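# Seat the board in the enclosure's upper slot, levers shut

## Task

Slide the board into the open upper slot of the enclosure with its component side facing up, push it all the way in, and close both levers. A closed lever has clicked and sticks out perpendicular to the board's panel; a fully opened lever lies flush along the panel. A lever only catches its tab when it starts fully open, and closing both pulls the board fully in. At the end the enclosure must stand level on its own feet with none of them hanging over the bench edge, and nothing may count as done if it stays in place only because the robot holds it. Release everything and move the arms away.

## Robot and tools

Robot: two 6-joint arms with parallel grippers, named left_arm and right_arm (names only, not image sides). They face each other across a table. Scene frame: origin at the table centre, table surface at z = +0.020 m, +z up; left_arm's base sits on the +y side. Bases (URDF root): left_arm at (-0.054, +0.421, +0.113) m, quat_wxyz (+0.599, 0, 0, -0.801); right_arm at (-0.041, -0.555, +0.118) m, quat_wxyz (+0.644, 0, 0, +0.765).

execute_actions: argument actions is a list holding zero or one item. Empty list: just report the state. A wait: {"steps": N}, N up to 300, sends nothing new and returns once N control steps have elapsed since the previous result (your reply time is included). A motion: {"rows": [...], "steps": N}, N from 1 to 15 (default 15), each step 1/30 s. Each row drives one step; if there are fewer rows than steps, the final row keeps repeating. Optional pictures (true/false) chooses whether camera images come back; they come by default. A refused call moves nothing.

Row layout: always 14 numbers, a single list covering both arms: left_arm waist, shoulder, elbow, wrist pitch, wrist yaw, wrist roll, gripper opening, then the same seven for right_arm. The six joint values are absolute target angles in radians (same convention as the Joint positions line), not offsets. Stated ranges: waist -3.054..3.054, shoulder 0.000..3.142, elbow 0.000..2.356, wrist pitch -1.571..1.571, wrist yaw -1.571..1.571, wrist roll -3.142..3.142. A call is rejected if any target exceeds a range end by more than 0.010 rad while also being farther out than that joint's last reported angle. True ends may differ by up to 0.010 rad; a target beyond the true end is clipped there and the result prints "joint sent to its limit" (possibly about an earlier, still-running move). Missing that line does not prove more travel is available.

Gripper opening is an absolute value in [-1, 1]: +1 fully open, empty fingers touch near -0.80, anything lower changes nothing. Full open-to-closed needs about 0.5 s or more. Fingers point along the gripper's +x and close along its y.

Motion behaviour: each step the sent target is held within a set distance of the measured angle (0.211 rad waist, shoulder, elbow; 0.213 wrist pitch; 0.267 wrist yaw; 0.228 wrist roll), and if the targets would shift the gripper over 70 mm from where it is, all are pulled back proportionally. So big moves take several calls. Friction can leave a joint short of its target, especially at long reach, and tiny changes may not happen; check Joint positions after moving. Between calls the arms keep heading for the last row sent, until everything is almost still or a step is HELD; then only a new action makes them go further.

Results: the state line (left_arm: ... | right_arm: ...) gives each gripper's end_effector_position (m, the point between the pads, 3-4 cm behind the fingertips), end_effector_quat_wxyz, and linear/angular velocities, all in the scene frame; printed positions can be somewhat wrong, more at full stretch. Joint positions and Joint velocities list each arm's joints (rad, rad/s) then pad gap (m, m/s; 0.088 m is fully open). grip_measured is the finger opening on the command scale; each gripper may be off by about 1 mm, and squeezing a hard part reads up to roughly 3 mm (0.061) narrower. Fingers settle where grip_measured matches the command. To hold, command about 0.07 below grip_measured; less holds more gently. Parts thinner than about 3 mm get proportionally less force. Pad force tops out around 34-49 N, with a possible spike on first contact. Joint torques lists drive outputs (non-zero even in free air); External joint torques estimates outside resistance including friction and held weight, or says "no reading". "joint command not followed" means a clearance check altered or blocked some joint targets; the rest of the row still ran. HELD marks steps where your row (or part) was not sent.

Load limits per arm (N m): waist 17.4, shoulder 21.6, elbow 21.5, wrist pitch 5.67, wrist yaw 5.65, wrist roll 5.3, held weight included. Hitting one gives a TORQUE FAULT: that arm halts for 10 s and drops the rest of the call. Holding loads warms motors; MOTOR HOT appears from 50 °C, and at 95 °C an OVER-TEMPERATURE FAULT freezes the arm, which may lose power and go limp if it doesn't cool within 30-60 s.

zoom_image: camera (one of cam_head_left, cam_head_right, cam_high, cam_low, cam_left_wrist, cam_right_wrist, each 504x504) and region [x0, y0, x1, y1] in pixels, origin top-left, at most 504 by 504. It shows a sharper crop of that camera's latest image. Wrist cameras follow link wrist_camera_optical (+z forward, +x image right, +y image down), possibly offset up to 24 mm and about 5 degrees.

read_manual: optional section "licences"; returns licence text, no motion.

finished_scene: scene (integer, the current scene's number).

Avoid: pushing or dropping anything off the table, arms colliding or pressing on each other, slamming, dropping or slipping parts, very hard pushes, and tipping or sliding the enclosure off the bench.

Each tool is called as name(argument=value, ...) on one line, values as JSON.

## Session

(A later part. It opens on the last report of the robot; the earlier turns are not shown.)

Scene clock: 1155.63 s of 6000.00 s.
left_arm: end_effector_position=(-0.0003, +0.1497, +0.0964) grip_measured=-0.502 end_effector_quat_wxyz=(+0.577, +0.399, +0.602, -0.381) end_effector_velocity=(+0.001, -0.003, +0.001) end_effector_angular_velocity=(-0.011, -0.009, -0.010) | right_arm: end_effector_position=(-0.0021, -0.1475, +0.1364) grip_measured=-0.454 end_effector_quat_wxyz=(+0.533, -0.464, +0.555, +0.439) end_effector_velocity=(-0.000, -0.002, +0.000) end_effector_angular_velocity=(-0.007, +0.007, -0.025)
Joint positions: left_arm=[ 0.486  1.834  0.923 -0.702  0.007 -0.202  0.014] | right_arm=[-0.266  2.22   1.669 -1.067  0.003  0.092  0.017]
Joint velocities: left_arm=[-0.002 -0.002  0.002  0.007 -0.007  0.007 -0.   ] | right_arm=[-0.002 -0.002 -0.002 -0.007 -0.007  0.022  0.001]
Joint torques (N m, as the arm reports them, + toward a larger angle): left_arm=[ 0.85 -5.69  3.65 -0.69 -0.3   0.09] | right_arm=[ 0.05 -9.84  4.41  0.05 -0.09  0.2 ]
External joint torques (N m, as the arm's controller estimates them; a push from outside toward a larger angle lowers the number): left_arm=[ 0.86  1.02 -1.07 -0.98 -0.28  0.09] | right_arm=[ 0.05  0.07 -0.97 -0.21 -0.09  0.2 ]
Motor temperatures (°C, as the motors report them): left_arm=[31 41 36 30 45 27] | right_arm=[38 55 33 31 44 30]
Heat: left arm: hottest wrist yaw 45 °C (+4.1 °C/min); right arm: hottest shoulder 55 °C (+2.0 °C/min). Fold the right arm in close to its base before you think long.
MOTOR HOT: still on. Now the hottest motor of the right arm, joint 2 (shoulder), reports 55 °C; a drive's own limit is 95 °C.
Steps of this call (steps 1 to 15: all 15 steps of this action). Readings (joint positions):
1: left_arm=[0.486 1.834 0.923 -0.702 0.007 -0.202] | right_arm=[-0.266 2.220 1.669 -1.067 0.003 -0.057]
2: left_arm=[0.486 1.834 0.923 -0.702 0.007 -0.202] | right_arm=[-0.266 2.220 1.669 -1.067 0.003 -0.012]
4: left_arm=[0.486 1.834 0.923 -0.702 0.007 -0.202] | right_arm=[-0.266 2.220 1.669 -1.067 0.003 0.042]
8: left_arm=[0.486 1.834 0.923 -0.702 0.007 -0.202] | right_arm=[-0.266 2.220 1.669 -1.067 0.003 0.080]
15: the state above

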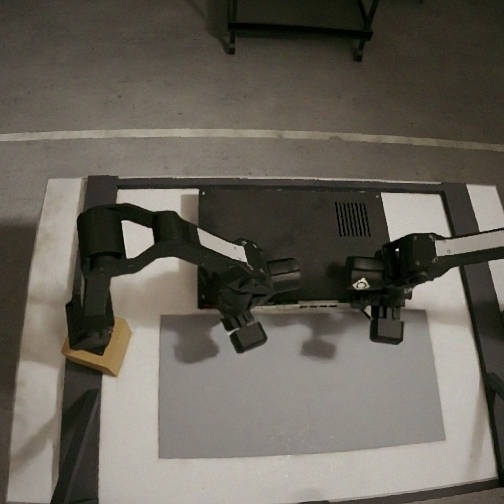

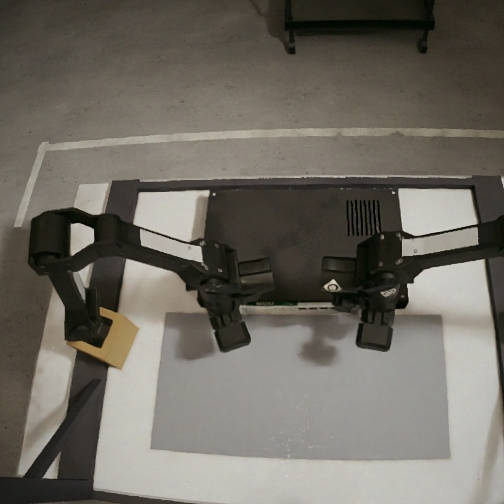

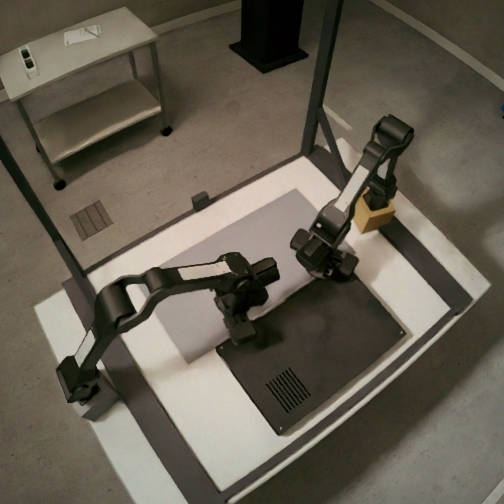

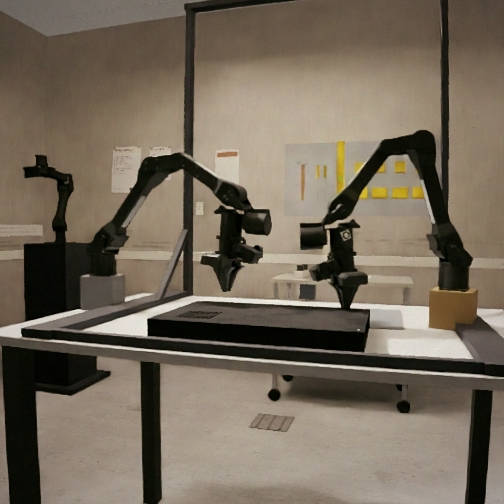

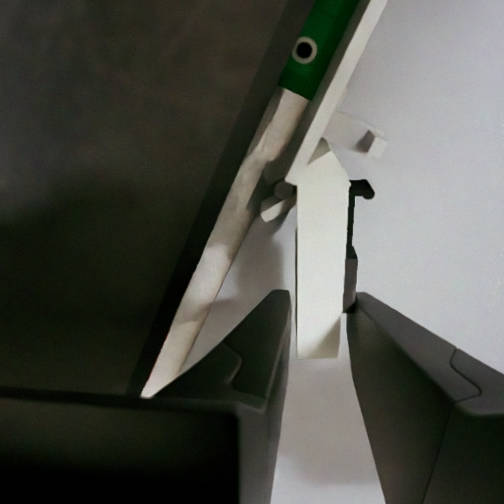

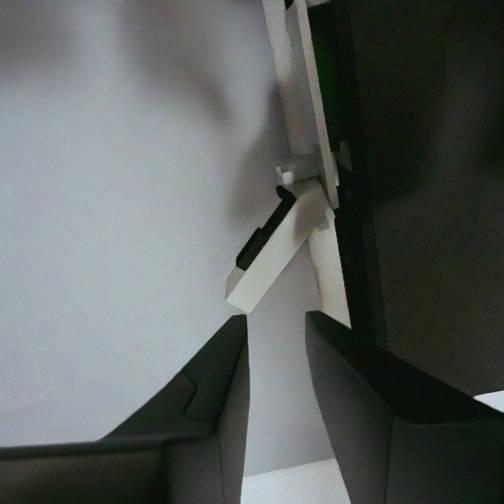

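execute_actions(actions=[{"rows":[[0.492,1.85,0.92,-0.69,0,-0.22,-0.5,-0.26,2.22,1.66,-1.01,0,0.68,-0.35]]}], pictures=false)

execute_actions(actions=[{"rows":[[0.488,1.85,0.92,-0.685,0,-0.3,-0.72,-0.26,2.26,1.63,-0.96,0,0.68,-0.35]]}])

Scene clock: 1163.03 s of 6000.00 s.
left_arm: end_effector_position=(-0.0004, +0.1482, +0.0959) grip_measured=-0.502 end_effector_quat_wxyz=(+0.580, +0.393, +0.604, -0.380) end_effector_velocity=(-0.001, +0.005, +0.000) end_effector_angular_velocity=(+0.023, -0.003, +0.005) | right_arm: end_effector_position=(-0.0025, -0.1359, +0.1359) grip_measured=-0.353 end_effector_quat_wxyz=(+0.651, -0.279, +0.648, +0.282) end_effector_velocity=(-0.000, +0.001, -0.002) end_effector_angular_velocity=(+0.003, +0.008, -0.112)
Joint positions: left_arm=[ 0.486  1.836  0.923 -0.695  0.01  -0.214  0.014] | right_arm=[-0.263  2.22   1.668 -1.014  0.002  0.664  0.022]
Joint velocities: left_arm=[-0.002 -0.002 -0.002 -0.022 -0.007 -0.007 -0.   ] | right_arm=[-0.002  0.002 -0.002  0.007 -0.007  0.11   0.   ]
Joint torques (N m, as the arm reports them, + toward a larger angle): left_arm=[ 0.56 -5.87  3.66  0.36 -0.39 -0.21] | right_arm=[ 0.17 -9.9   4.54  0.55 -0.04  0.18]
External joint torques (N m, as the arm's controller estimates them; a push from outside toward a larger angle lowers the number): left_arm=[ 0.55  0.83 -0.98  0.1  -0.38 -0.21] | right_arm=[ 0.17  0.04 -0.88  0.21 -0.08  0.18]
Motor temperatures (°C, as the motors report them): left_arm=[31 41 36 30 43 27] | right_arm=[36 55 33 30 42 30]
Heat: left arm: hottest wrist yaw 43 °C (+2.0 °C/min); right arm: hottest shoulder 55 °C (+1.0 °C/min). Fold the right arm in close to its base before you think long.
MOTOR HOT: still on. Now the hottest motor of the right arm, joint 2 (shoulder), reports 55 °C; a drive's own limit is 95 °C.
Steps of this call (steps 1 to 15: the robot went on to your last target; steps 16 to 90: nothing new was sent; then 3.90 s passed at rest; steps 91 to 105: all 15 steps of this action). Readings (joint positions):
91: left_arm=[0.486 1.834 0.923 -0.701 0.007 -0.203] | right_arm=[-0.266 2.220 1.668 -1.062 0.002 0.143]
92: left_arm=[0.486 1.834 0.923 -0.700 0.008 -0.205] | right_arm=[-0.265 2.220 1.668 -1.046 0.002 0.209]
94: left_arm=[0.486 1.834 0.923 -0.698 0.009 -0.210] | right_arm=[-0.264 2.220 1.668 -1.027 0.002 0.336]
98: left_arm=[0.486 1.835 0.923 -0.695 0.010 -0.213] | right_arm=[-0.263 2.220 1.668 -1.017 0.002 0.569]
105: the state above

Scene clock: 1163.53 s of 6000.00 s.
left_arm: end_effector_position=(-0.0005, +0.1480, +0.0958) grip_measured=-0.645 end_effector_quat_wxyz=(+0.596, +0.371, +0.617, -0.356) end_effector_velocity=(+0.002, -0.001, +0.000) end_effector_angular_velocity=(-0.006, -0.009, +0.009) | right_arm: end_effector_position=(-0.0025, -0.1361, +0.1178) grip_measured=-0.353 end_effector_quat_wxyz=(+0.651, -0.278, +0.650, +0.277) end_effector_velocity=(-0.000, -0.004, +0.002) end_effector_angular_velocity=(-0.016, +0.009, -0.010)
Joint positions: left_arm=[ 0.485  1.836  0.923 -0.694  0.008 -0.292  0.007] | right_arm=[-0.263  2.248  1.639 -0.963  0.002  0.673  0.022]
Joint velocities: left_arm=[ 0.002 -0.002 -0.002  0.007 -0.007 -0.007 -0.   ] | right_arm=[-0.002 -0.002  0.002 -0.022 -0.007  0.007  0.   ]
Joint torques (N m, as the arm reports them, + toward a larger angle): left_arm=[ 0.31 -5.91  3.66  0.73 -0.35 -0.27] | right_arm=[ 0.16 -8.76  4.32  0.5  -0.05  0.21]
External joint torques (N m, as the arm's controller estimates them; a push from outside toward a larger angle lowers the number): left_arm=[ 0.28  0.84 -1.05  0.44 -0.32 -0.27] | right_arm=[ 0.16  1.32 -1.03  0.17 -0.08  0.21]
Motor temperatures (°C, as the motors report them): left_arm=[31 41 36 30 43 27] | right_arm=[36 55 33 30 41 30]
Heat: left arm: hottest wrist yaw 43 °C (+2.0 °C/min); right arm: hottest shoulder 55 °C (+1.0 °C/min). Fold the right arm in close to its base before you think long.
MOTOR HOT: still on. Now the hottest motor of the right arm, joint 2 (shoulder), reports 55 °C; a drive's own limit is 95 °C.
Steps of this call (steps 1 to 15: all 15 steps of this action). Readings (joint positions):
1: left_arm=[0.486 1.836 0.923 -0.694 0.010 -0.235] | right_arm=[-0.263 2.222 1.663 -1.002 0.002 0.667]
2: left_arm=[0.486 1.836 0.923 -0.694 0.007 -0.254] | right_arm=[-0.263 2.223 1.658 -0.988 0.002 0.669]
4: left_arm=[0.486 1.836 0.923 -0.694 0.007 -0.274] | right_arm=[-0.263 2.231 1.652 -0.975 0.002 0.671]
8: left_arm=[0.485 1.836 0.923 -0.694 0.008 -0.288] | right_arm=[-0.263 2.247 1.640 -0.967 0.002 0.672]
15: the state above

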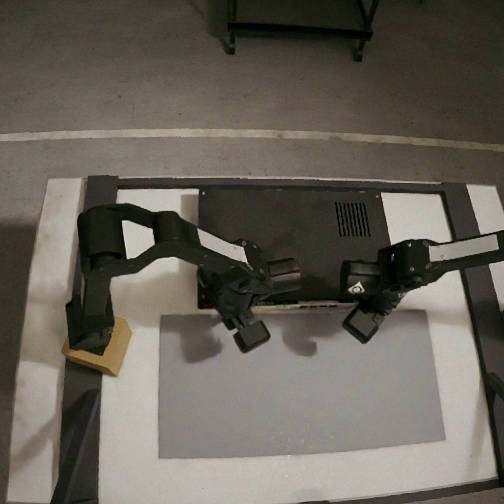

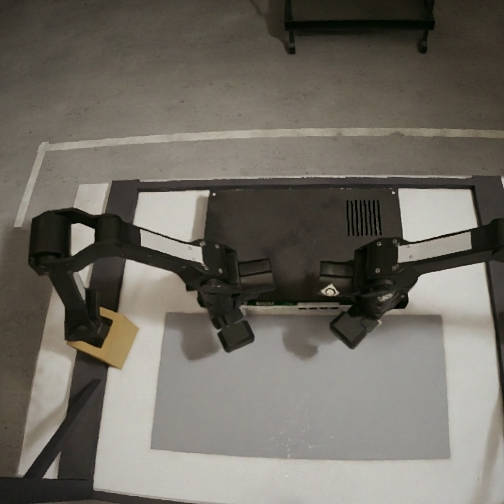

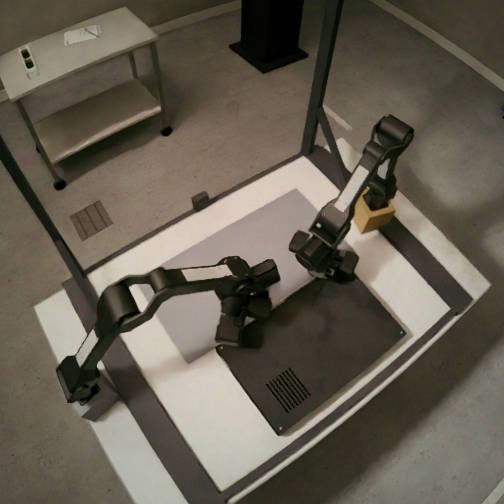

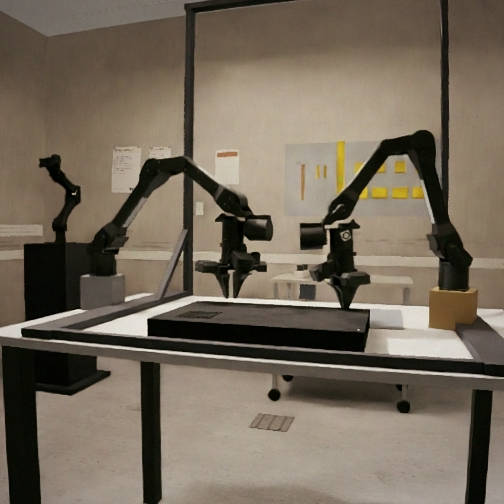

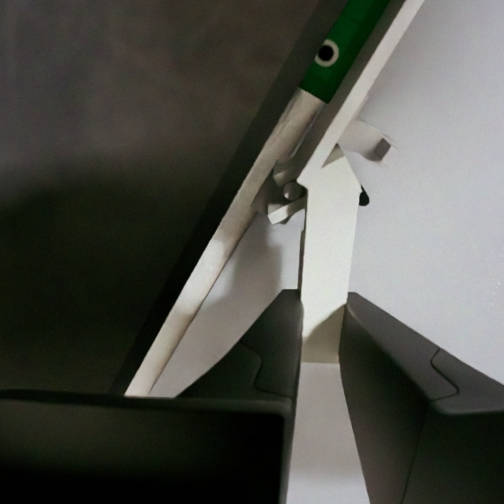

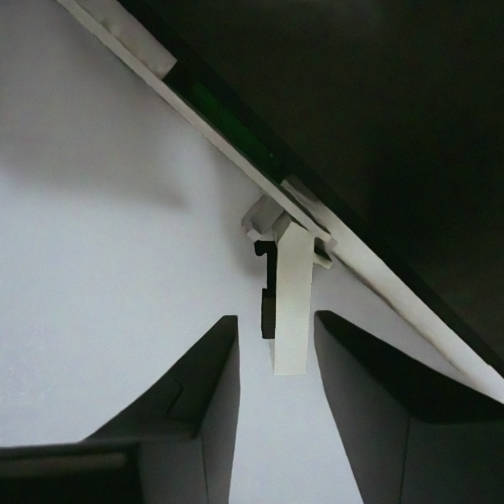

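Aligned. Descend right; shut left toward 45°.

execute_actions(actions=[{"rows":[[0.48,1.85,0.92,-0.685,0,-0.38,-0.72,-0.263,2.3,1.6,-0.915,0,0.68,-0.35],[0.48,1.85,0.92,-0.685,0,-0.38,-0.72,-0.263,2.3,1.6,-0.915,0,0.68,-0.35],[0.47,1.85,0.92,-0.678,0.01,-0.46,-0.72,-0.263,2.3,1.6,-0.915,0,0.68,-0.35],[0.47,1.85,0.92,-0.678,0.01,-0.46,-0.72,-0.263,2.3,1.6,-0.915,0,0.68,-0.35],[0.455,1.85,0.92,-0.67,0.02,-0.58,-0.72,-0.263,2.3,1.6,-0.915,0,0.68,-0.35]]}])

Scene clock: 1169.50 s of 6000.00 s.
left_arm: end_effector_position=(-0.0061, +0.1434, +0.0957) grip_measured=-0.645 end_effector_quat_wxyz=(+0.641, +0.287, +0.655, -0.279) end_effector_velocity=(-0.001, +0.002, +0.000) end_effector_angular_velocity=(+0.009, -0.007, +0.044) | right_arm: end_effector_position=(-0.0023, -0.1333, +0.1066) grip_measured=-0.353 end_effector_quat_wxyz=(+0.653, -0.275, +0.648, +0.280) end_effector_velocity=(+0.001, -0.009, +0.000) end_effector_angular_velocity=(-0.037, -0.004, +0.019)
Joint positions: left_arm=[ 0.464  1.836  0.923 -0.678  0.01  -0.57   0.007] | right_arm=[-0.263  2.267  1.624 -0.919  0.002  0.674  0.022]
Joint velocities: left_arm=[-0.007 -0.002 -0.002 -0.007 -0.007 -0.051 -0.   ] | right_arm=[-0.002 -0.002 -0.002 -0.037  0.007 -0.022 -0.   ]
Joint torques (N m, as the arm reports them, + toward a larger angle): left_arm=[-0.83 -5.97  3.64  0.64  0.37 -0.27] | right_arm=[-0.09 -6.96  2.77  0.58 -0.06  0.19]
External joint torques (N m, as the arm's controller estimates them; a push from outside toward a larger angle lowers the number): left_arm=[-0.82  0.76 -1.04  0.34  0.39 -0.27] | right_arm=[-0.08  3.16 -2.47  0.26 -0.1   0.19]
Motor temperatures (°C, as the motors report them): left_arm=[30 41 36 31 41 27] | right_arm=[34 55 32 30 40 30]
Heat: left arm: hottest shoulder 41 °C (+0.0 °C/min); right arm: hottest shoulder 55 °C (+1.0 °C/min). Fold the right arm in close to its base before you think long.
MOTOR HOT: still on. Now the hottest motor of the right arm, joint 2 (shoulder), reports 55 °C; a drive's own limit is 95 °C.
Steps of this call (steps 1 to 15: the robot went on to your last target; steps 16 to 90: nothing new was sent; then 2.47 s passed at rest; steps 91 to 105: all 15 steps of this action). Readings (joint positions):
91: left_arm=[0.484 1.836 0.923 -0.693 0.009 -0.313] | right_arm=[-0.263 2.252 1.634 -0.953 0.002 0.673]
92: left_arm=[0.482 1.836 0.923 -0.693 0.009 -0.332] | right_arm=[-0.263 2.256 1.631 -0.939 0.002 0.673]
94: left_arm=[0.476 1.836 0.923 -0.689 0.008 -0.391] | right_arm=[-0.263 2.267 1.624 -0.929 0.002 0.673]
98: left_arm=[0.466 1.836 0.923 -0.681 0.010 -0.529] | right_arm=[-0.263 2.267 1.624 -0.919 0.002 0.674]
105: the state above

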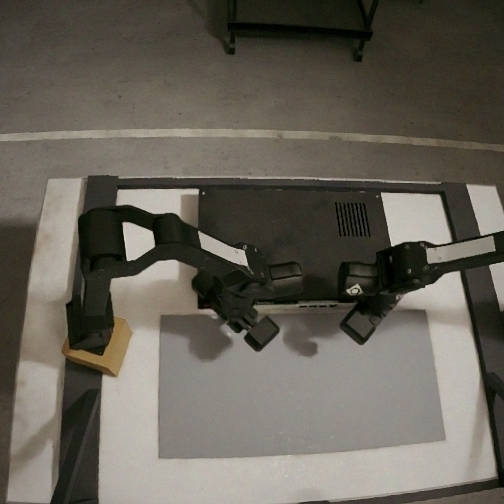

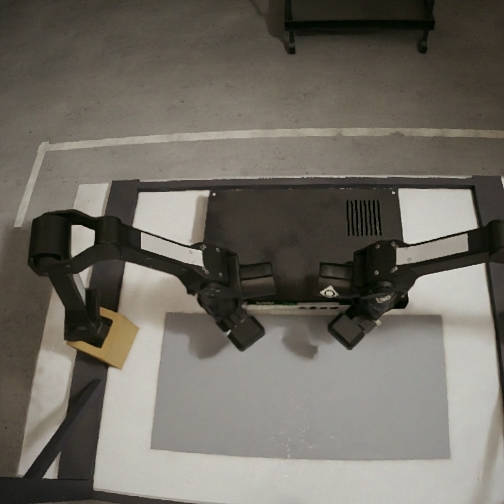

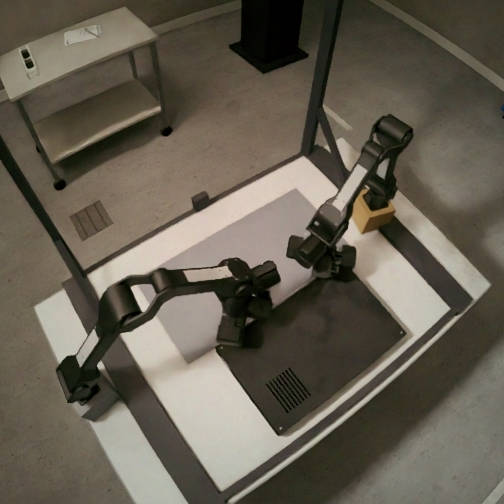

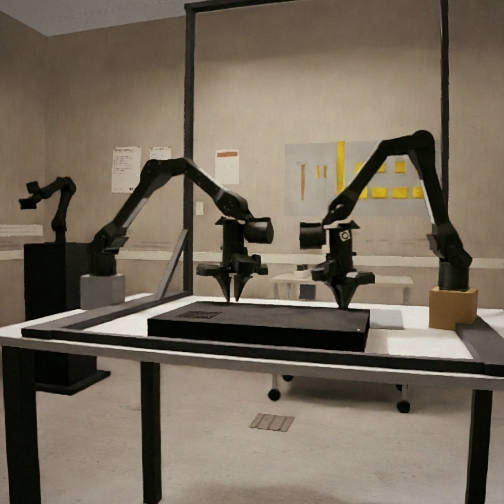

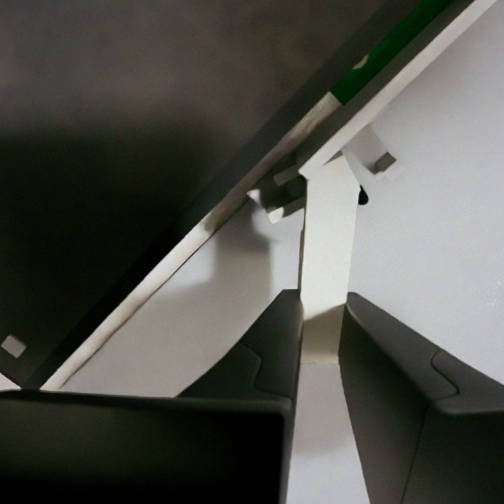

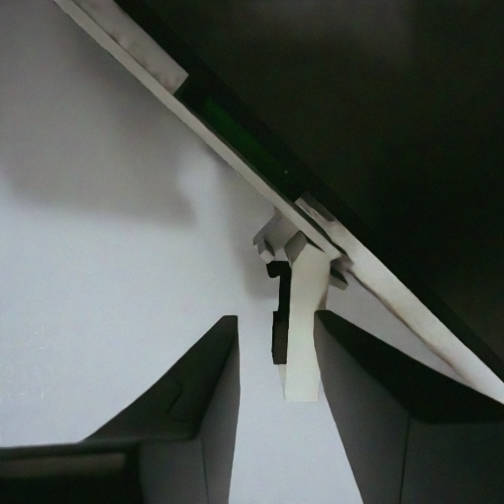

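execute_actions(actions=[{"rows":[[0.462,1.85,0.92,-0.67,0.01,-0.58,-0.72,-0.263,2.25,1.64,-0.96,0,0.68,-0.35],[0.462,1.85,0.92,-0.67,0.01,-0.58,-0.72,-0.263,2.25,1.64,-0.96,0,0.68,-0.35],[0.462,1.85,0.92,-0.67,0.01,-0.58,-0.72,-0.263,2.25,1.64,-0.96,0,0.68,-0.35],[0.462,1.85,0.92,-0.67,0.01,-0.58,-0.72,-0.277,2.25,1.64,-0.975,0,0.68,-0.35],[0.462,1.85,0.92,-0.67,0.01,-0.58,-0.72,-0.277,2.25,1.64,-0.975,0,0.68,-0.35],[0.462,1.85,0.92,-0.67,0.01,-0.58,-0.72,-0.277,2.25,1.64,-0.975,0,0.68,-0.35],[0.462,1.85,0.92,-0.67,0.01,-0.58,-0.72,-0.277,2.25,1.64,-0.975,0,0.68,-0.35],[0.462,1.85,0.92,-0.67,0.01,-0.58,-0.72,-0.277,2.27,1.62,-0.955,0,0.68,-0.35],[0.462,1.85,0.92,-0.67,0.01,-0.58,-0.72,-0.277,2.3,1.6,-0.935,0,0.68,-0.35]]}], pictures=false)

execute_actions(actions=[{"steps":10}])

Scene clock: 1182.97 s of 6000.00 s.
left_arm: end_effector_position=(-0.0061, +0.1433, +0.0957) grip_measured=-0.645 end_effector_quat_wxyz=(+0.642, +0.286, +0.655, -0.278) end_effector_velocity=(-0.000, +0.005, +0.002) end_effector_angular_velocity=(+0.018, -0.004, +0.005) | right_arm: end_effector_position=(+0.0013, -0.1424, +0.0989) grip_measured=-0.353 end_effector_quat_wxyz=(+0.646, -0.284, +0.658, +0.263) end_effector_velocity=(-0.004, -0.013, -0.029) end_effector_angular_velocity=(-0.073, +0.030, +0.019)
Joint positions: left_arm=[ 0.463  1.836  0.923 -0.677  0.01  -0.575  0.007] | right_arm=[-0.275  2.282  1.615 -0.937 -0.001  0.674  0.022]
Joint velocities: left_arm=[-0.002 -0.007 -0.002 -0.022 -0.007 -0.007 -0.   ] | right_arm=[-0.002  0.061 -0.022  0.007 -0.022 -0.022 -0.   ]
Joint torques (N m, as the arm reports them, + toward a larger angle): left_arm=[-0.17 -5.94  3.62  0.63 -0.04 -0.21] | right_arm=[-0.2  -8.6   3.77  0.21  0.09  0.18]
External joint torques (N m, as the arm's controller estimates them; a push from outside toward a larger angle lowers the number): left_arm=[-0.16  0.8  -1.02  0.36 -0.01 -0.21] | right_arm=[-0.11  2.   -1.62 -0.05  0.05  0.18]
Motor temperatures (°C, as the motors report them): left_arm=[30 41 36 31 39 27] | right_arm=[33 53 32 30 38 30]
Heat: left arm: hottest shoulder 41 °C (+0.0 °C/min); right arm: hottest shoulder 53 °C (-2.0 °C/min). Fold the right arm in close to its base before you think long.
MOTOR HOT: still on. Now the hottest motor of the right arm, joint 2 (shoulder), reports 53 °C; a drive's own limit is 95 °C.
Steps of this call (steps 1 to 15: the robot went on to your last target; steps 16 to 90: nothing new was sent; then 9.97 s passed at rest; steps 91 to 105: all 15 steps of this action). Readings (joint positions):
91: left_arm=[0.463 1.836 0.923 -0.678 0.010 -0.574] | right_arm=[-0.263 2.265 1.626 -0.921 0.002 0.674]
92: left_arm=[0.463 1.836 0.923 -0.678 0.010 -0.575] | right_arm=[-0.263 2.265 1.629 -0.929 0.002 0.674]
94: left_arm=[0.463 1.836 0.923 -0.677 0.010 -0.575] | right_arm=[-0.264 2.265 1.629 -0.947 0.002 0.674]
98: left_arm=[0.463 1.836 0.923 -0.677 0.010 -0.575] | right_arm=[-0.271 2.265 1.629 -0.965 0.002 0.674]
105: the state above

Scene clock: 1183.30 s of 6000.00 s.
left_arm: end_effector_position=(-0.0061, +0.1433, +0.0957) grip_measured=-0.645 end_effector_quat_wxyz=(+0.642, +0.286, +0.655, -0.278) end_effector_velocity=(+0.000, +0.002, +0.000) end_effector_angular_velocity=(+0.009, -0.006, +0.005) | right_arm: end_effector_position=(+0.0012, -0.1426, +0.0981) grip_measured=-0.353 end_effector_quat_wxyz=(+0.646, -0.284, +0.658, +0.263) end_effector_velocity=(+0.002, +0.001, +0.000) end_effector_angular_velocity=(+0.007, -0.008, +0.005)
Joint positions: left_arm=[ 0.463  1.836  0.923 -0.677  0.01  -0.575  0.007] | right_arm=[-0.275  2.283  1.614 -0.936 -0.002  0.674  0.022]
Joint velocities: left_arm=[-0.002 -0.002 -0.002 -0.007 -0.007 -0.007 -0.   ] | right_arm=[-0.002 -0.002 -0.002  0.007  0.007 -0.007  0.   ]
Joint torques (N m, as the arm reports them, + toward a larger angle): left_arm=[-0.16 -5.94  3.66  0.64 -0.04 -0.2 ] | right_arm=[-0.24 -8.37  3.65  0.31  0.11  0.18]
External joint torques (N m, as the arm's controller estimates them; a push from outside toward a larger angle lowers the number): left_arm=[-0.15  0.79 -1.02  0.35 -0.01 -0.2 ] | right_arm=[-0.21  1.78 -1.56  0.03  0.07  0.18]
Motor temperatures (°C, as the motors report them): left_arm=[30 41 36 31 39 27] | right_arm=[33 53 32 30 38 30]
Heat: left arm: hottest shoulder 41 °C (+0.0 °C/min); right arm: hottest shoulder 53 °C (-2.0 °C/min). Fold the right arm in close to its base before you think long.
MOTOR HOT: still on. Now the hottest motor of the right arm, joint 2 (shoulder), reports 53 °C; a drive's own limit is 95 °C.
Steps of this call (steps 1 to 10: the robot went on to your last target). Readings (joint positions):
1: left_arm=[0.463 1.836 0.923 -0.677 0.010 -0.575] | right_arm=[-0.275 2.283 1.615 -0.936 -0.002 0.674]
2: left_arm=[0.463 1.836 0.923 -0.677 0.010 -0.575] | right_arm=[-0.275 2.283 1.615 -0.936 -0.002 0.674]
4: left_arm=[0.463 1.836 0.923 -0.677 0.010 -0.575] | right_arm=[-0.275 2.283 1.614 -0.936 -0.002 0.674]
8: left_arm=[0.463 1.836 0.923 -0.677 0.010 -0.575] | right_arm=[-0.275 2.283 1.614 -0.936 -0.002 0.674]
10: the state above

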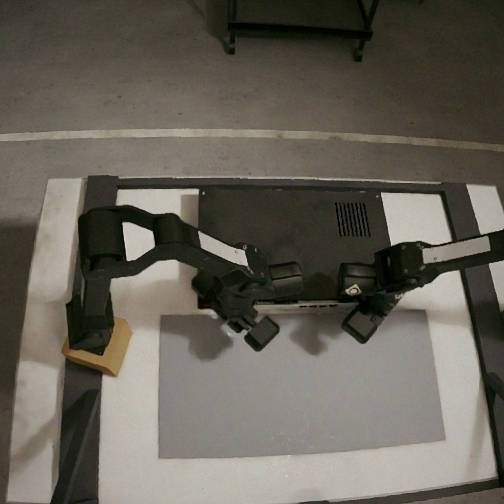

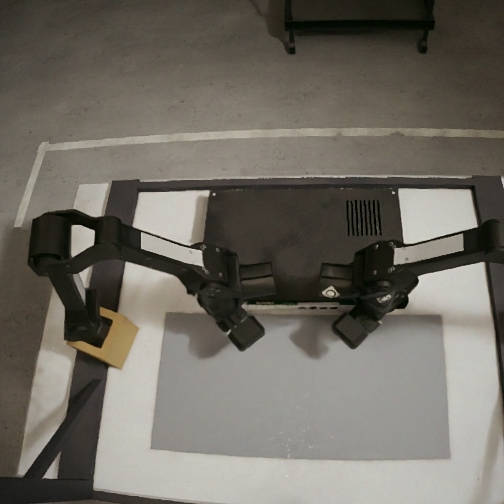

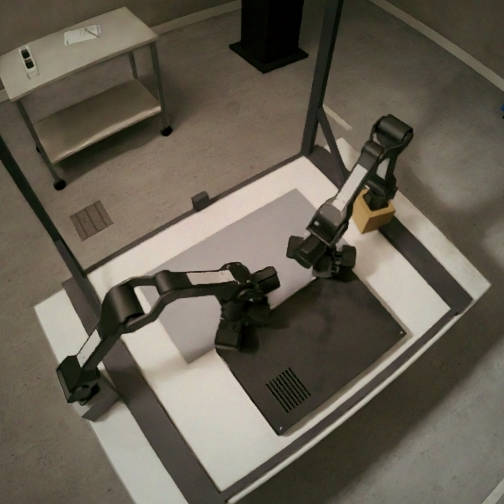

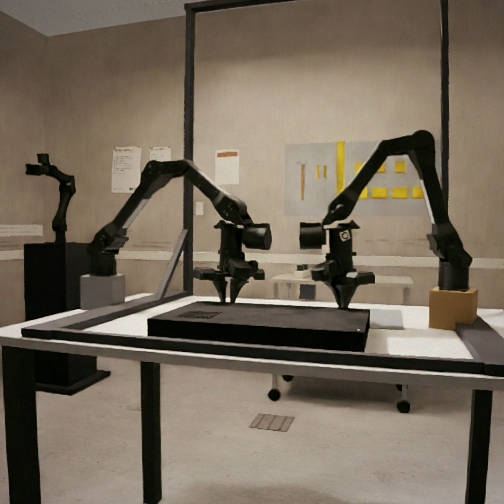

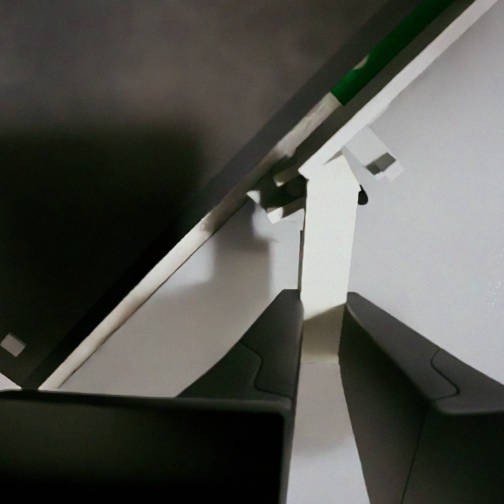

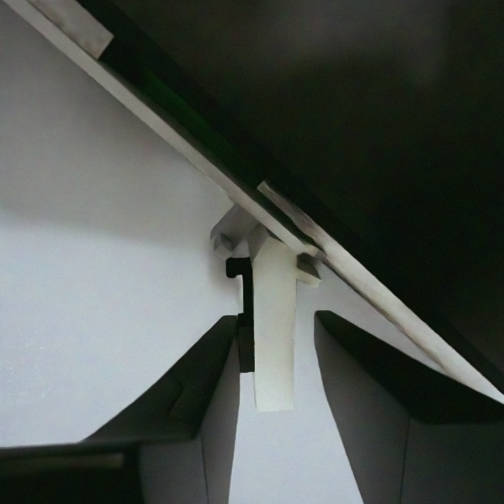

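execute_actions(actions=[{"rows":[[0.462,1.85,0.92,-0.67,0.01,-0.58,-0.72,-0.266,2.3,1.6,-0.92,0,0.68,-0.4],[0.462,1.85,0.92,-0.67,0.01,-0.58,-0.72,-0.266,2.3,1.6,-0.92,0,0.68,-0.45],[0.462,1.85,0.92,-0.67,0.01,-0.58,-0.72,-0.266,2.3,1.6,-0.92,0,0.68,-0.45],[0.462,1.85,0.92,-0.67,0.01,-0.58,-0.72,-0.266,2.3,1.6,-0.92,0,0.68,-0.45],[0.456,1.85,0.92,-0.66,0.01,-0.68,-0.72,-0.26,2.3,1.6,-0.905,0,0.77,-0.45],[0.456,1.85,0.92,-0.66,0.01,-0.68,-0.72,-0.26,2.3,1.6,-0.905,0,0.77,-0.45],[0.45,1.85,0.92,-0.65,0.01,-0.77,-0.72,-0.255,2.3,1.6,-0.89,0,0.85,-0.45],[0.45,1.85,0.92,-0.65,0.01,-0.77,-0.72,-0.255,2.3,1.6,-0.89,0,0.85,-0.45],[0.445,1.85,0.92,-0.64,0.01,-0.85,-0.72,-0.25,2.3,1.6,-0.875,0,0.93,-0.45]]}])

Scene clock: 1195.90 s of 6000.00 s.
left_arm: end_effector_position=(-0.0096, +0.1376, +0.0957) grip_measured=-0.645 end_effector_quat_wxyz=(+0.674, +0.198, +0.681, -0.204) end_effector_velocity=(+0.002, +0.005, -0.002) end_effector_angular_velocity=(+0.022, -0.018, +0.166) | right_arm: end_effector_position=(-0.0036, -0.1346, +0.0955) grip_measured=-0.446 end_effector_quat_wxyz=(+0.680, -0.199, +0.677, +0.200) end_effector_velocity=(-0.000, -0.000, -0.001) end_effector_angular_velocity=(+0.004, +0.007, -0.142)
Joint positions: left_arm=[ 0.449  1.836  0.923 -0.654  0.013 -0.832  0.007] | right_arm=[-0.26   2.285  1.607 -0.89   0.004  0.911  0.017]
Joint velocities: left_arm=[-0.002  0.002 -0.007 -0.007 -0.022 -0.168 -0.   ] | right_arm=[-0.002 -0.002 -0.007  0.007 -0.007  0.139 -0.001]
Joint torques (N m, as the arm reports them, + toward a larger angle): left_arm=[-0.33 -5.96  3.67  1.12 -0.16 -0.18] | right_arm=[ 0.67 -8.56  4.47  1.21 -0.08  0.19]
External joint torques (N m, as the arm's controller estimates them; a push from outside toward a larger angle lowers the number): left_arm=[-0.38  0.74 -1.    0.8  -0.1  -0.17] | right_arm=[ 0.73  1.58 -0.71  0.91 -0.12  0.18]
Motor temperatures (°C, as the motors report them): left_arm=[29 41 36 31 37 27] | right_arm=[32 53 31 30 36 30]
Heat: left arm: hottest shoulder 41 °C (+0.0 °C/min); right arm: hottest shoulder 53 °C (-2.0 °C/min). Fold the right arm in close to its base before you think long.
MOTOR HOT: still on. Now the hottest motor of the right arm, joint 2 (shoulder), reports 53 °C; a drive's own limit is 95 °C.
Steps of this call (steps 1 to 15: the robot went on to your last target; steps 16 to 90: nothing new was sent; then 9.10 s passed at rest; steps 91 to 105: all 15 steps of this action). Readings (joint positions):
91: left_arm=[0.463 1.836 0.923 -0.677 0.010 -0.575] | right_arm=[-0.274 2.283 1.613 -0.933 -0.002 0.674]
92: left_arm=[0.463 1.836 0.923 -0.677 0.010 -0.575] | right_arm=[-0.273 2.283 1.613 -0.930 -0.002 0.674]
94: left_arm=[0.463 1.836 0.923 -0.677 0.010 -0.575] | right_arm=[-0.271 2.284 1.611 -0.927 -0.002 0.674]
98: left_arm=[0.457 1.836 0.923 -0.668 0.012 -0.693] | right_arm=[-0.264 2.285 1.610 -0.907 -0.001 0.777]
105: the state above

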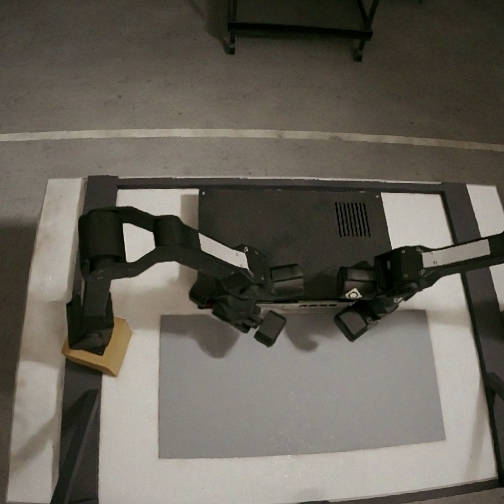

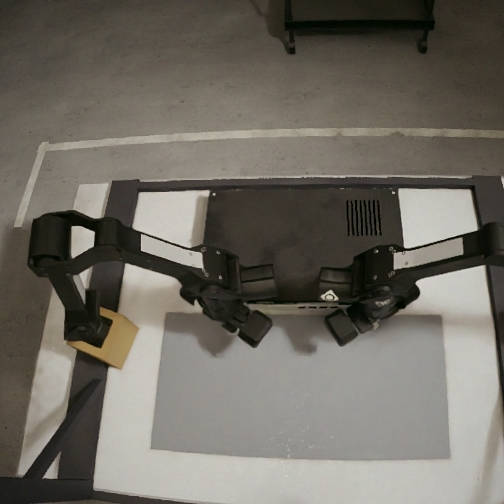

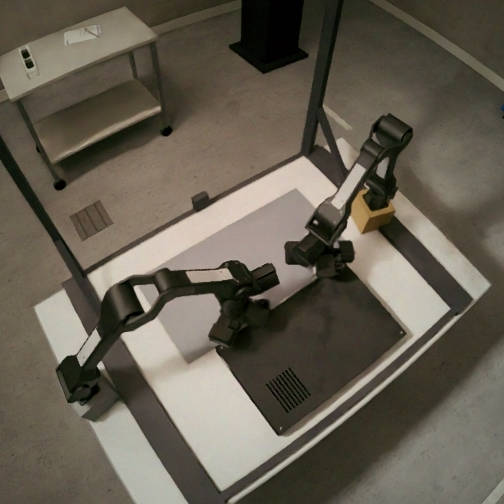

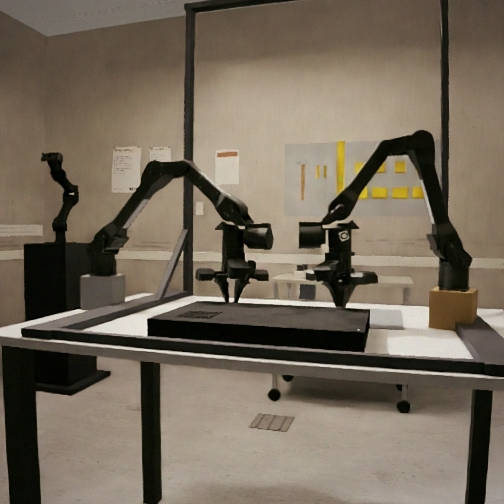

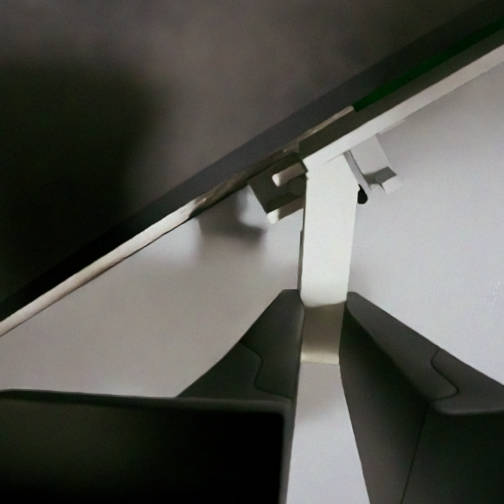

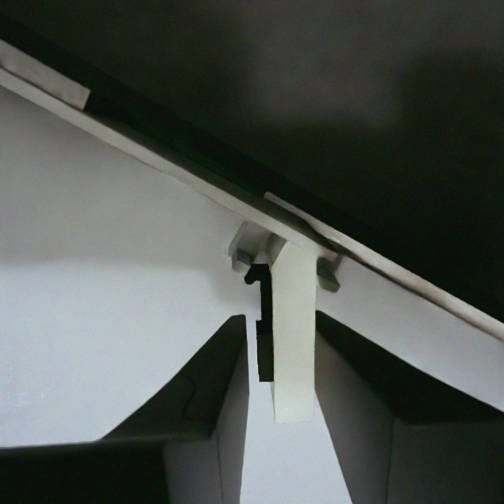

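Both move. Move right toward lever tip (−x) while continuing.

execute_actions(actions=[{"rows":[[0.442,1.85,0.92,-0.625,0.01,-0.97,-0.72,-0.243,2.3,1.6,-0.86,0,1.05,-0.45],[0.442,1.85,0.92,-0.625,0.01,-0.97,-0.72,-0.243,2.3,1.6,-0.86,0,1.05,-0.45],[0.442,1.85,0.92,-0.625,0.01,-0.97,-0.72,-0.243,2.3,1.6,-0.86,0,1.05,-0.45],[0.438,1.85,0.92,-0.605,0.01,-1.12,-0.72,-0.24,2.3,1.6,-0.845,0,1.2,-0.45],[0.438,1.85,0.92,-0.605,0.01,-1.12,-0.72,-0.24,2.3,1.6,-0.845,0,1.2,-0.45],[0.438,1.85,0.92,-0.605,0.01,-1.12,-0.72,-0.24,2.3,1.6,-0.845,0,1.2,-0.45],[0.435,1.85,0.92,-0.585,0.01,-1.28,-0.72,-0.24,2.3,1.6,-0.825,0,1.35,-0.45],[0.435,1.85,0.92,-0.585,0.01,-1.28,-0.72,-0.24,2.3,1.6,-0.825,0,1.35,-0.45],[0.435,1.85,0.92,-0.585,0.01,-1.28,-0.72,-0.24,2.3,1.6,-0.825,0,1.35,-0.45],[0.435,1.85,0.92,-0.565,0.01,-1.43,-0.72,-0.24,2.3,1.6,-0.805,0,1.5,-0.45]]}], pictures=false)

execute_actions(actions=[{"rows":[[0.435,1.85,0.92,-0.55,0.01,-1.43,-0.42,-0.24,2.3,1.6,-0.79,0,1.5,-0.45],[0.435,1.85,0.92,-0.55,0.01,-1.43,-0.42,-0.24,2.3,1.6,-0.79,0,1.5,-0.45],[0.435,1.85,0.92,-0.53,0.01,-1.43,-0.42,-0.24,2.3,1.6,-0.78,0,1.5,-0.45],[0.435,1.85,0.92,-0.53,0.01,-1.43,-0.42,-0.24,2.3,1.6,-0.78,0,1.5,-0.45],[0.435,1.85,0.93,-0.505,0.01,-1.43,-0.42,-0.24,2.3,1.595,-0.77,0,1.5,-0.45]]}])

Scene clock: 1217.53 s of 6000.00 s.
left_arm: end_effector_position=(-0.0117, +0.1233, +0.0960) grip_measured=-0.645 end_effector_quat_wxyz=(-0.706, +0.012, -0.707, +0.037) end_effector_velocity=(+0.002, -0.009, +0.002) end_effector_angular_velocity=(-0.039, +0.012, +0.371) | right_arm: end_effector_position=(-0.0023, -0.1293, +0.0914) grip_measured=-0.447 end_effector_quat_wxyz=(+0.714, +0.003, +0.700, +0.021) end_effector_velocity=(+0.000, +0.001, -0.002) end_effector_angular_velocity=(+0.019, +0.017, -0.332)
Joint positions: left_arm=[ 0.435  1.836  0.922 -0.589  0.013 -1.388  0.007] | right_arm=[-0.257  2.287  1.591 -0.84   0.017  1.46   0.017]
Joint velocities: left_arm=[-0.002 -0.002  0.002  0.037 -0.007 -0.374  0.   ] | right_arm=[-0.002 -0.002 -0.012  0.022 -0.007  0.33  -0.   ]
Joint torques (N m, as the arm reports them, + toward a larger angle): left_arm=[-0.04 -6.05  3.85  1.88 -0.2  -0.48] | right_arm=[ 1.19 -8.73  6.08  2.6  -0.58  0.32]
External joint torques (N m, as the arm's controller estimates them; a push from outside toward a larger angle lowers the number): left_arm=[-0.02  0.82 -0.97  1.48 -0.15 -0.48] | right_arm=[ 1.26  1.6   0.8   2.24 -0.66  0.32]
Motor temperatures (°C, as the motors report them): left_arm=[29 41 36 32 34 27] | right_arm=[31 53 31 32 34 30]
Heat: left arm: hottest shoulder 41 °C (-3.0 °C/min); right arm: hottest shoulder 53 °C (-2.0 °C/min). Fold the right arm in close to its base before you think long.
MOTOR HOT: still on. Now the hottest motor of the right arm, joint 2 (shoulder), reports 53 °C; a drive's own limit is 95 °C.
Steps of this call (steps 1 to 30: the robot went on to your last target; steps 31 to 90: nothing new was sent; then 18.13 s passed at rest; steps 91 to 105: all 15 steps of this action). Readings (joint positions):
91: left_arm=[0.448 1.836 0.923 -0.650 0.013 -0.877] | right_arm=[-0.259 2.285 1.606 -0.885 0.005 0.951]
92: left_arm=[0.446 1.836 0.923 -0.647 0.014 -0.905] | right_arm=[-0.258 2.285 1.606 -0.883 0.006 0.980]
94: left_arm=[0.444 1.836 0.923 -0.639 0.015 -0.973] | right_arm=[-0.257 2.285 1.606 -0.875 0.008 1.047]
98: left_arm=[0.438 1.836 0.923 -0.621 0.015 -1.154] | right_arm=[-0.256 2.285 1.605 -0.862 0.012 1.228]
105: the state above

Scene clock: 1218.03 s of 6000.00 s.
left_arm: end_effector_position=(-0.0104, +0.1156, +0.0958) grip_measured=-0.422 end_effector_quat_wxyz=(-0.707, +0.038, -0.705, +0.037) end_effector_velocity=(-0.002, +0.002, +0.000) end_effector_angular_velocity=(+0.006, +0.009, +0.004) | right_arm: end_effector_position=(-0.0027, -0.1213, +0.0910) grip_measured=-0.447 end_effector_quat_wxyz=(+0.713, +0.027, +0.700, +0.023) end_effector_velocity=(-0.000, +0.000, -0.002) end_effector_angular_velocity=(+0.003, +0.006, +0.020)
Joint positions: left_arm=[ 0.435  1.837  0.918 -0.546  0.012 -1.425  0.018] | right_arm=[-0.256  2.287  1.588 -0.8    0.013  1.492  0.017]
Joint velocities: left_arm=[-0.002 -0.002 -0.002 -0.007  0.007 -0.007  0.001] | right_arm=[-0.002  0.002 -0.002  0.007 -0.007 -0.022  0.   ]
Joint torques (N m, as the arm reports them, + toward a larger angle): left_arm=[ 0.02 -6.16  5.32  3.62 -0.12 -0.18] | right_arm=[ 1.15 -8.79  5.8   2.49 -0.45  0.26]
External joint torques (N m, as the arm's controller estimates them; a push from outside toward a larger angle lowers the number): left_arm=[ 0.03  0.71  0.51  3.15 -0.07 -0.19] | right_arm=[ 1.15  1.37  0.55  2.06 -0.52  0.26]
Motor temperatures (°C, as the motors report them): left_arm=[29 41 36 32 34 27] | right_arm=[31 53 31 32 34 30]
Heat: left arm: hottest shoulder 41 °C (-3.0 °C/min); right arm: hottest shoulder 53 °C (-2.0 °C/min). Fold the right arm in close to its base before you think long.
MOTOR HOT: still on. Now the hottest motor of the right arm, joint 2 (shoulder), reports 53 °C; a drive's own limit is 95 °C.
Steps of this call (steps 1 to 15: all 15 steps of this action). Readings (joint positions):
1: left_arm=[0.435 1.836 0.922 -0.586 0.013 -1.397] | right_arm=[-0.257 2.287 1.590 -0.837 0.017 1.469]
2: left_arm=[0.435 1.836 0.922 -0.582 0.013 -1.407] | right_arm=[-0.257 2.287 1.590 -0.835 0.016 1.474]
4: left_arm=[0.435 1.836 0.921 -0.569 0.013 -1.416] | right_arm=[-0.257 2.287 1.589 -0.824 0.015 1.482]
8: left_arm=[0.435 1.837 0.920 -0.553 0.012 -1.423] | right_arm=[-0.256 2.287 1.588 -0.800 0.013 1.490]
15: the state above

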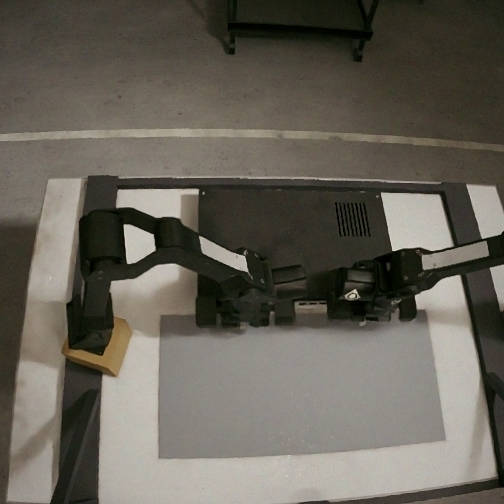

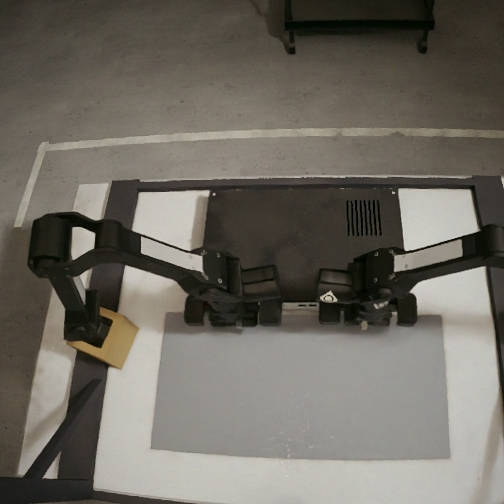

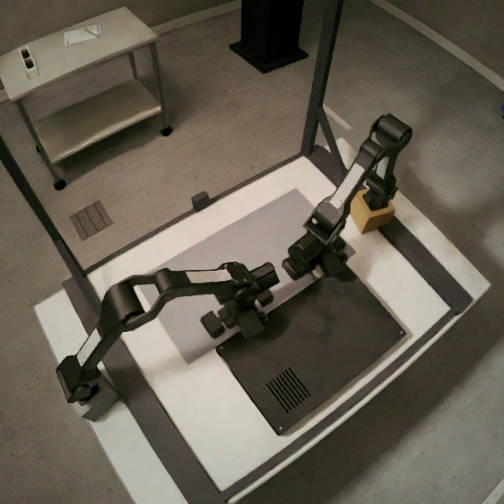

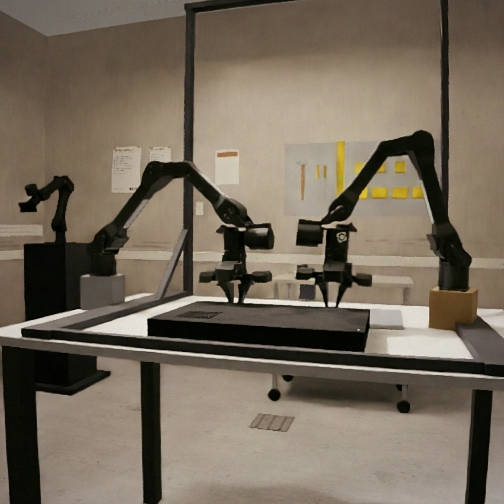

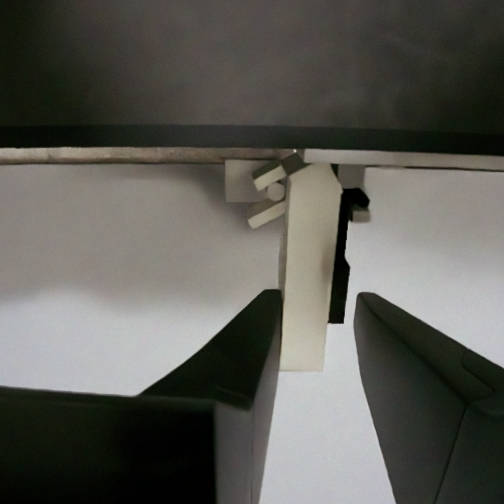

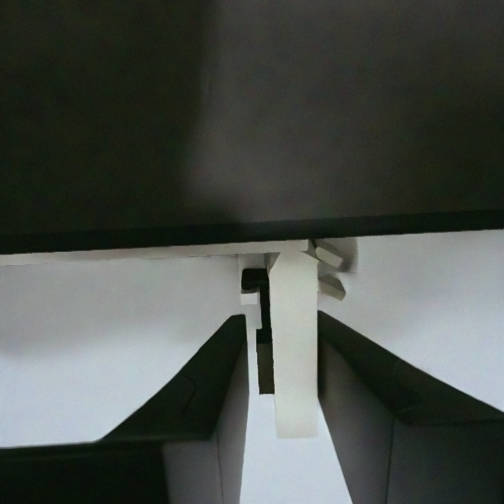

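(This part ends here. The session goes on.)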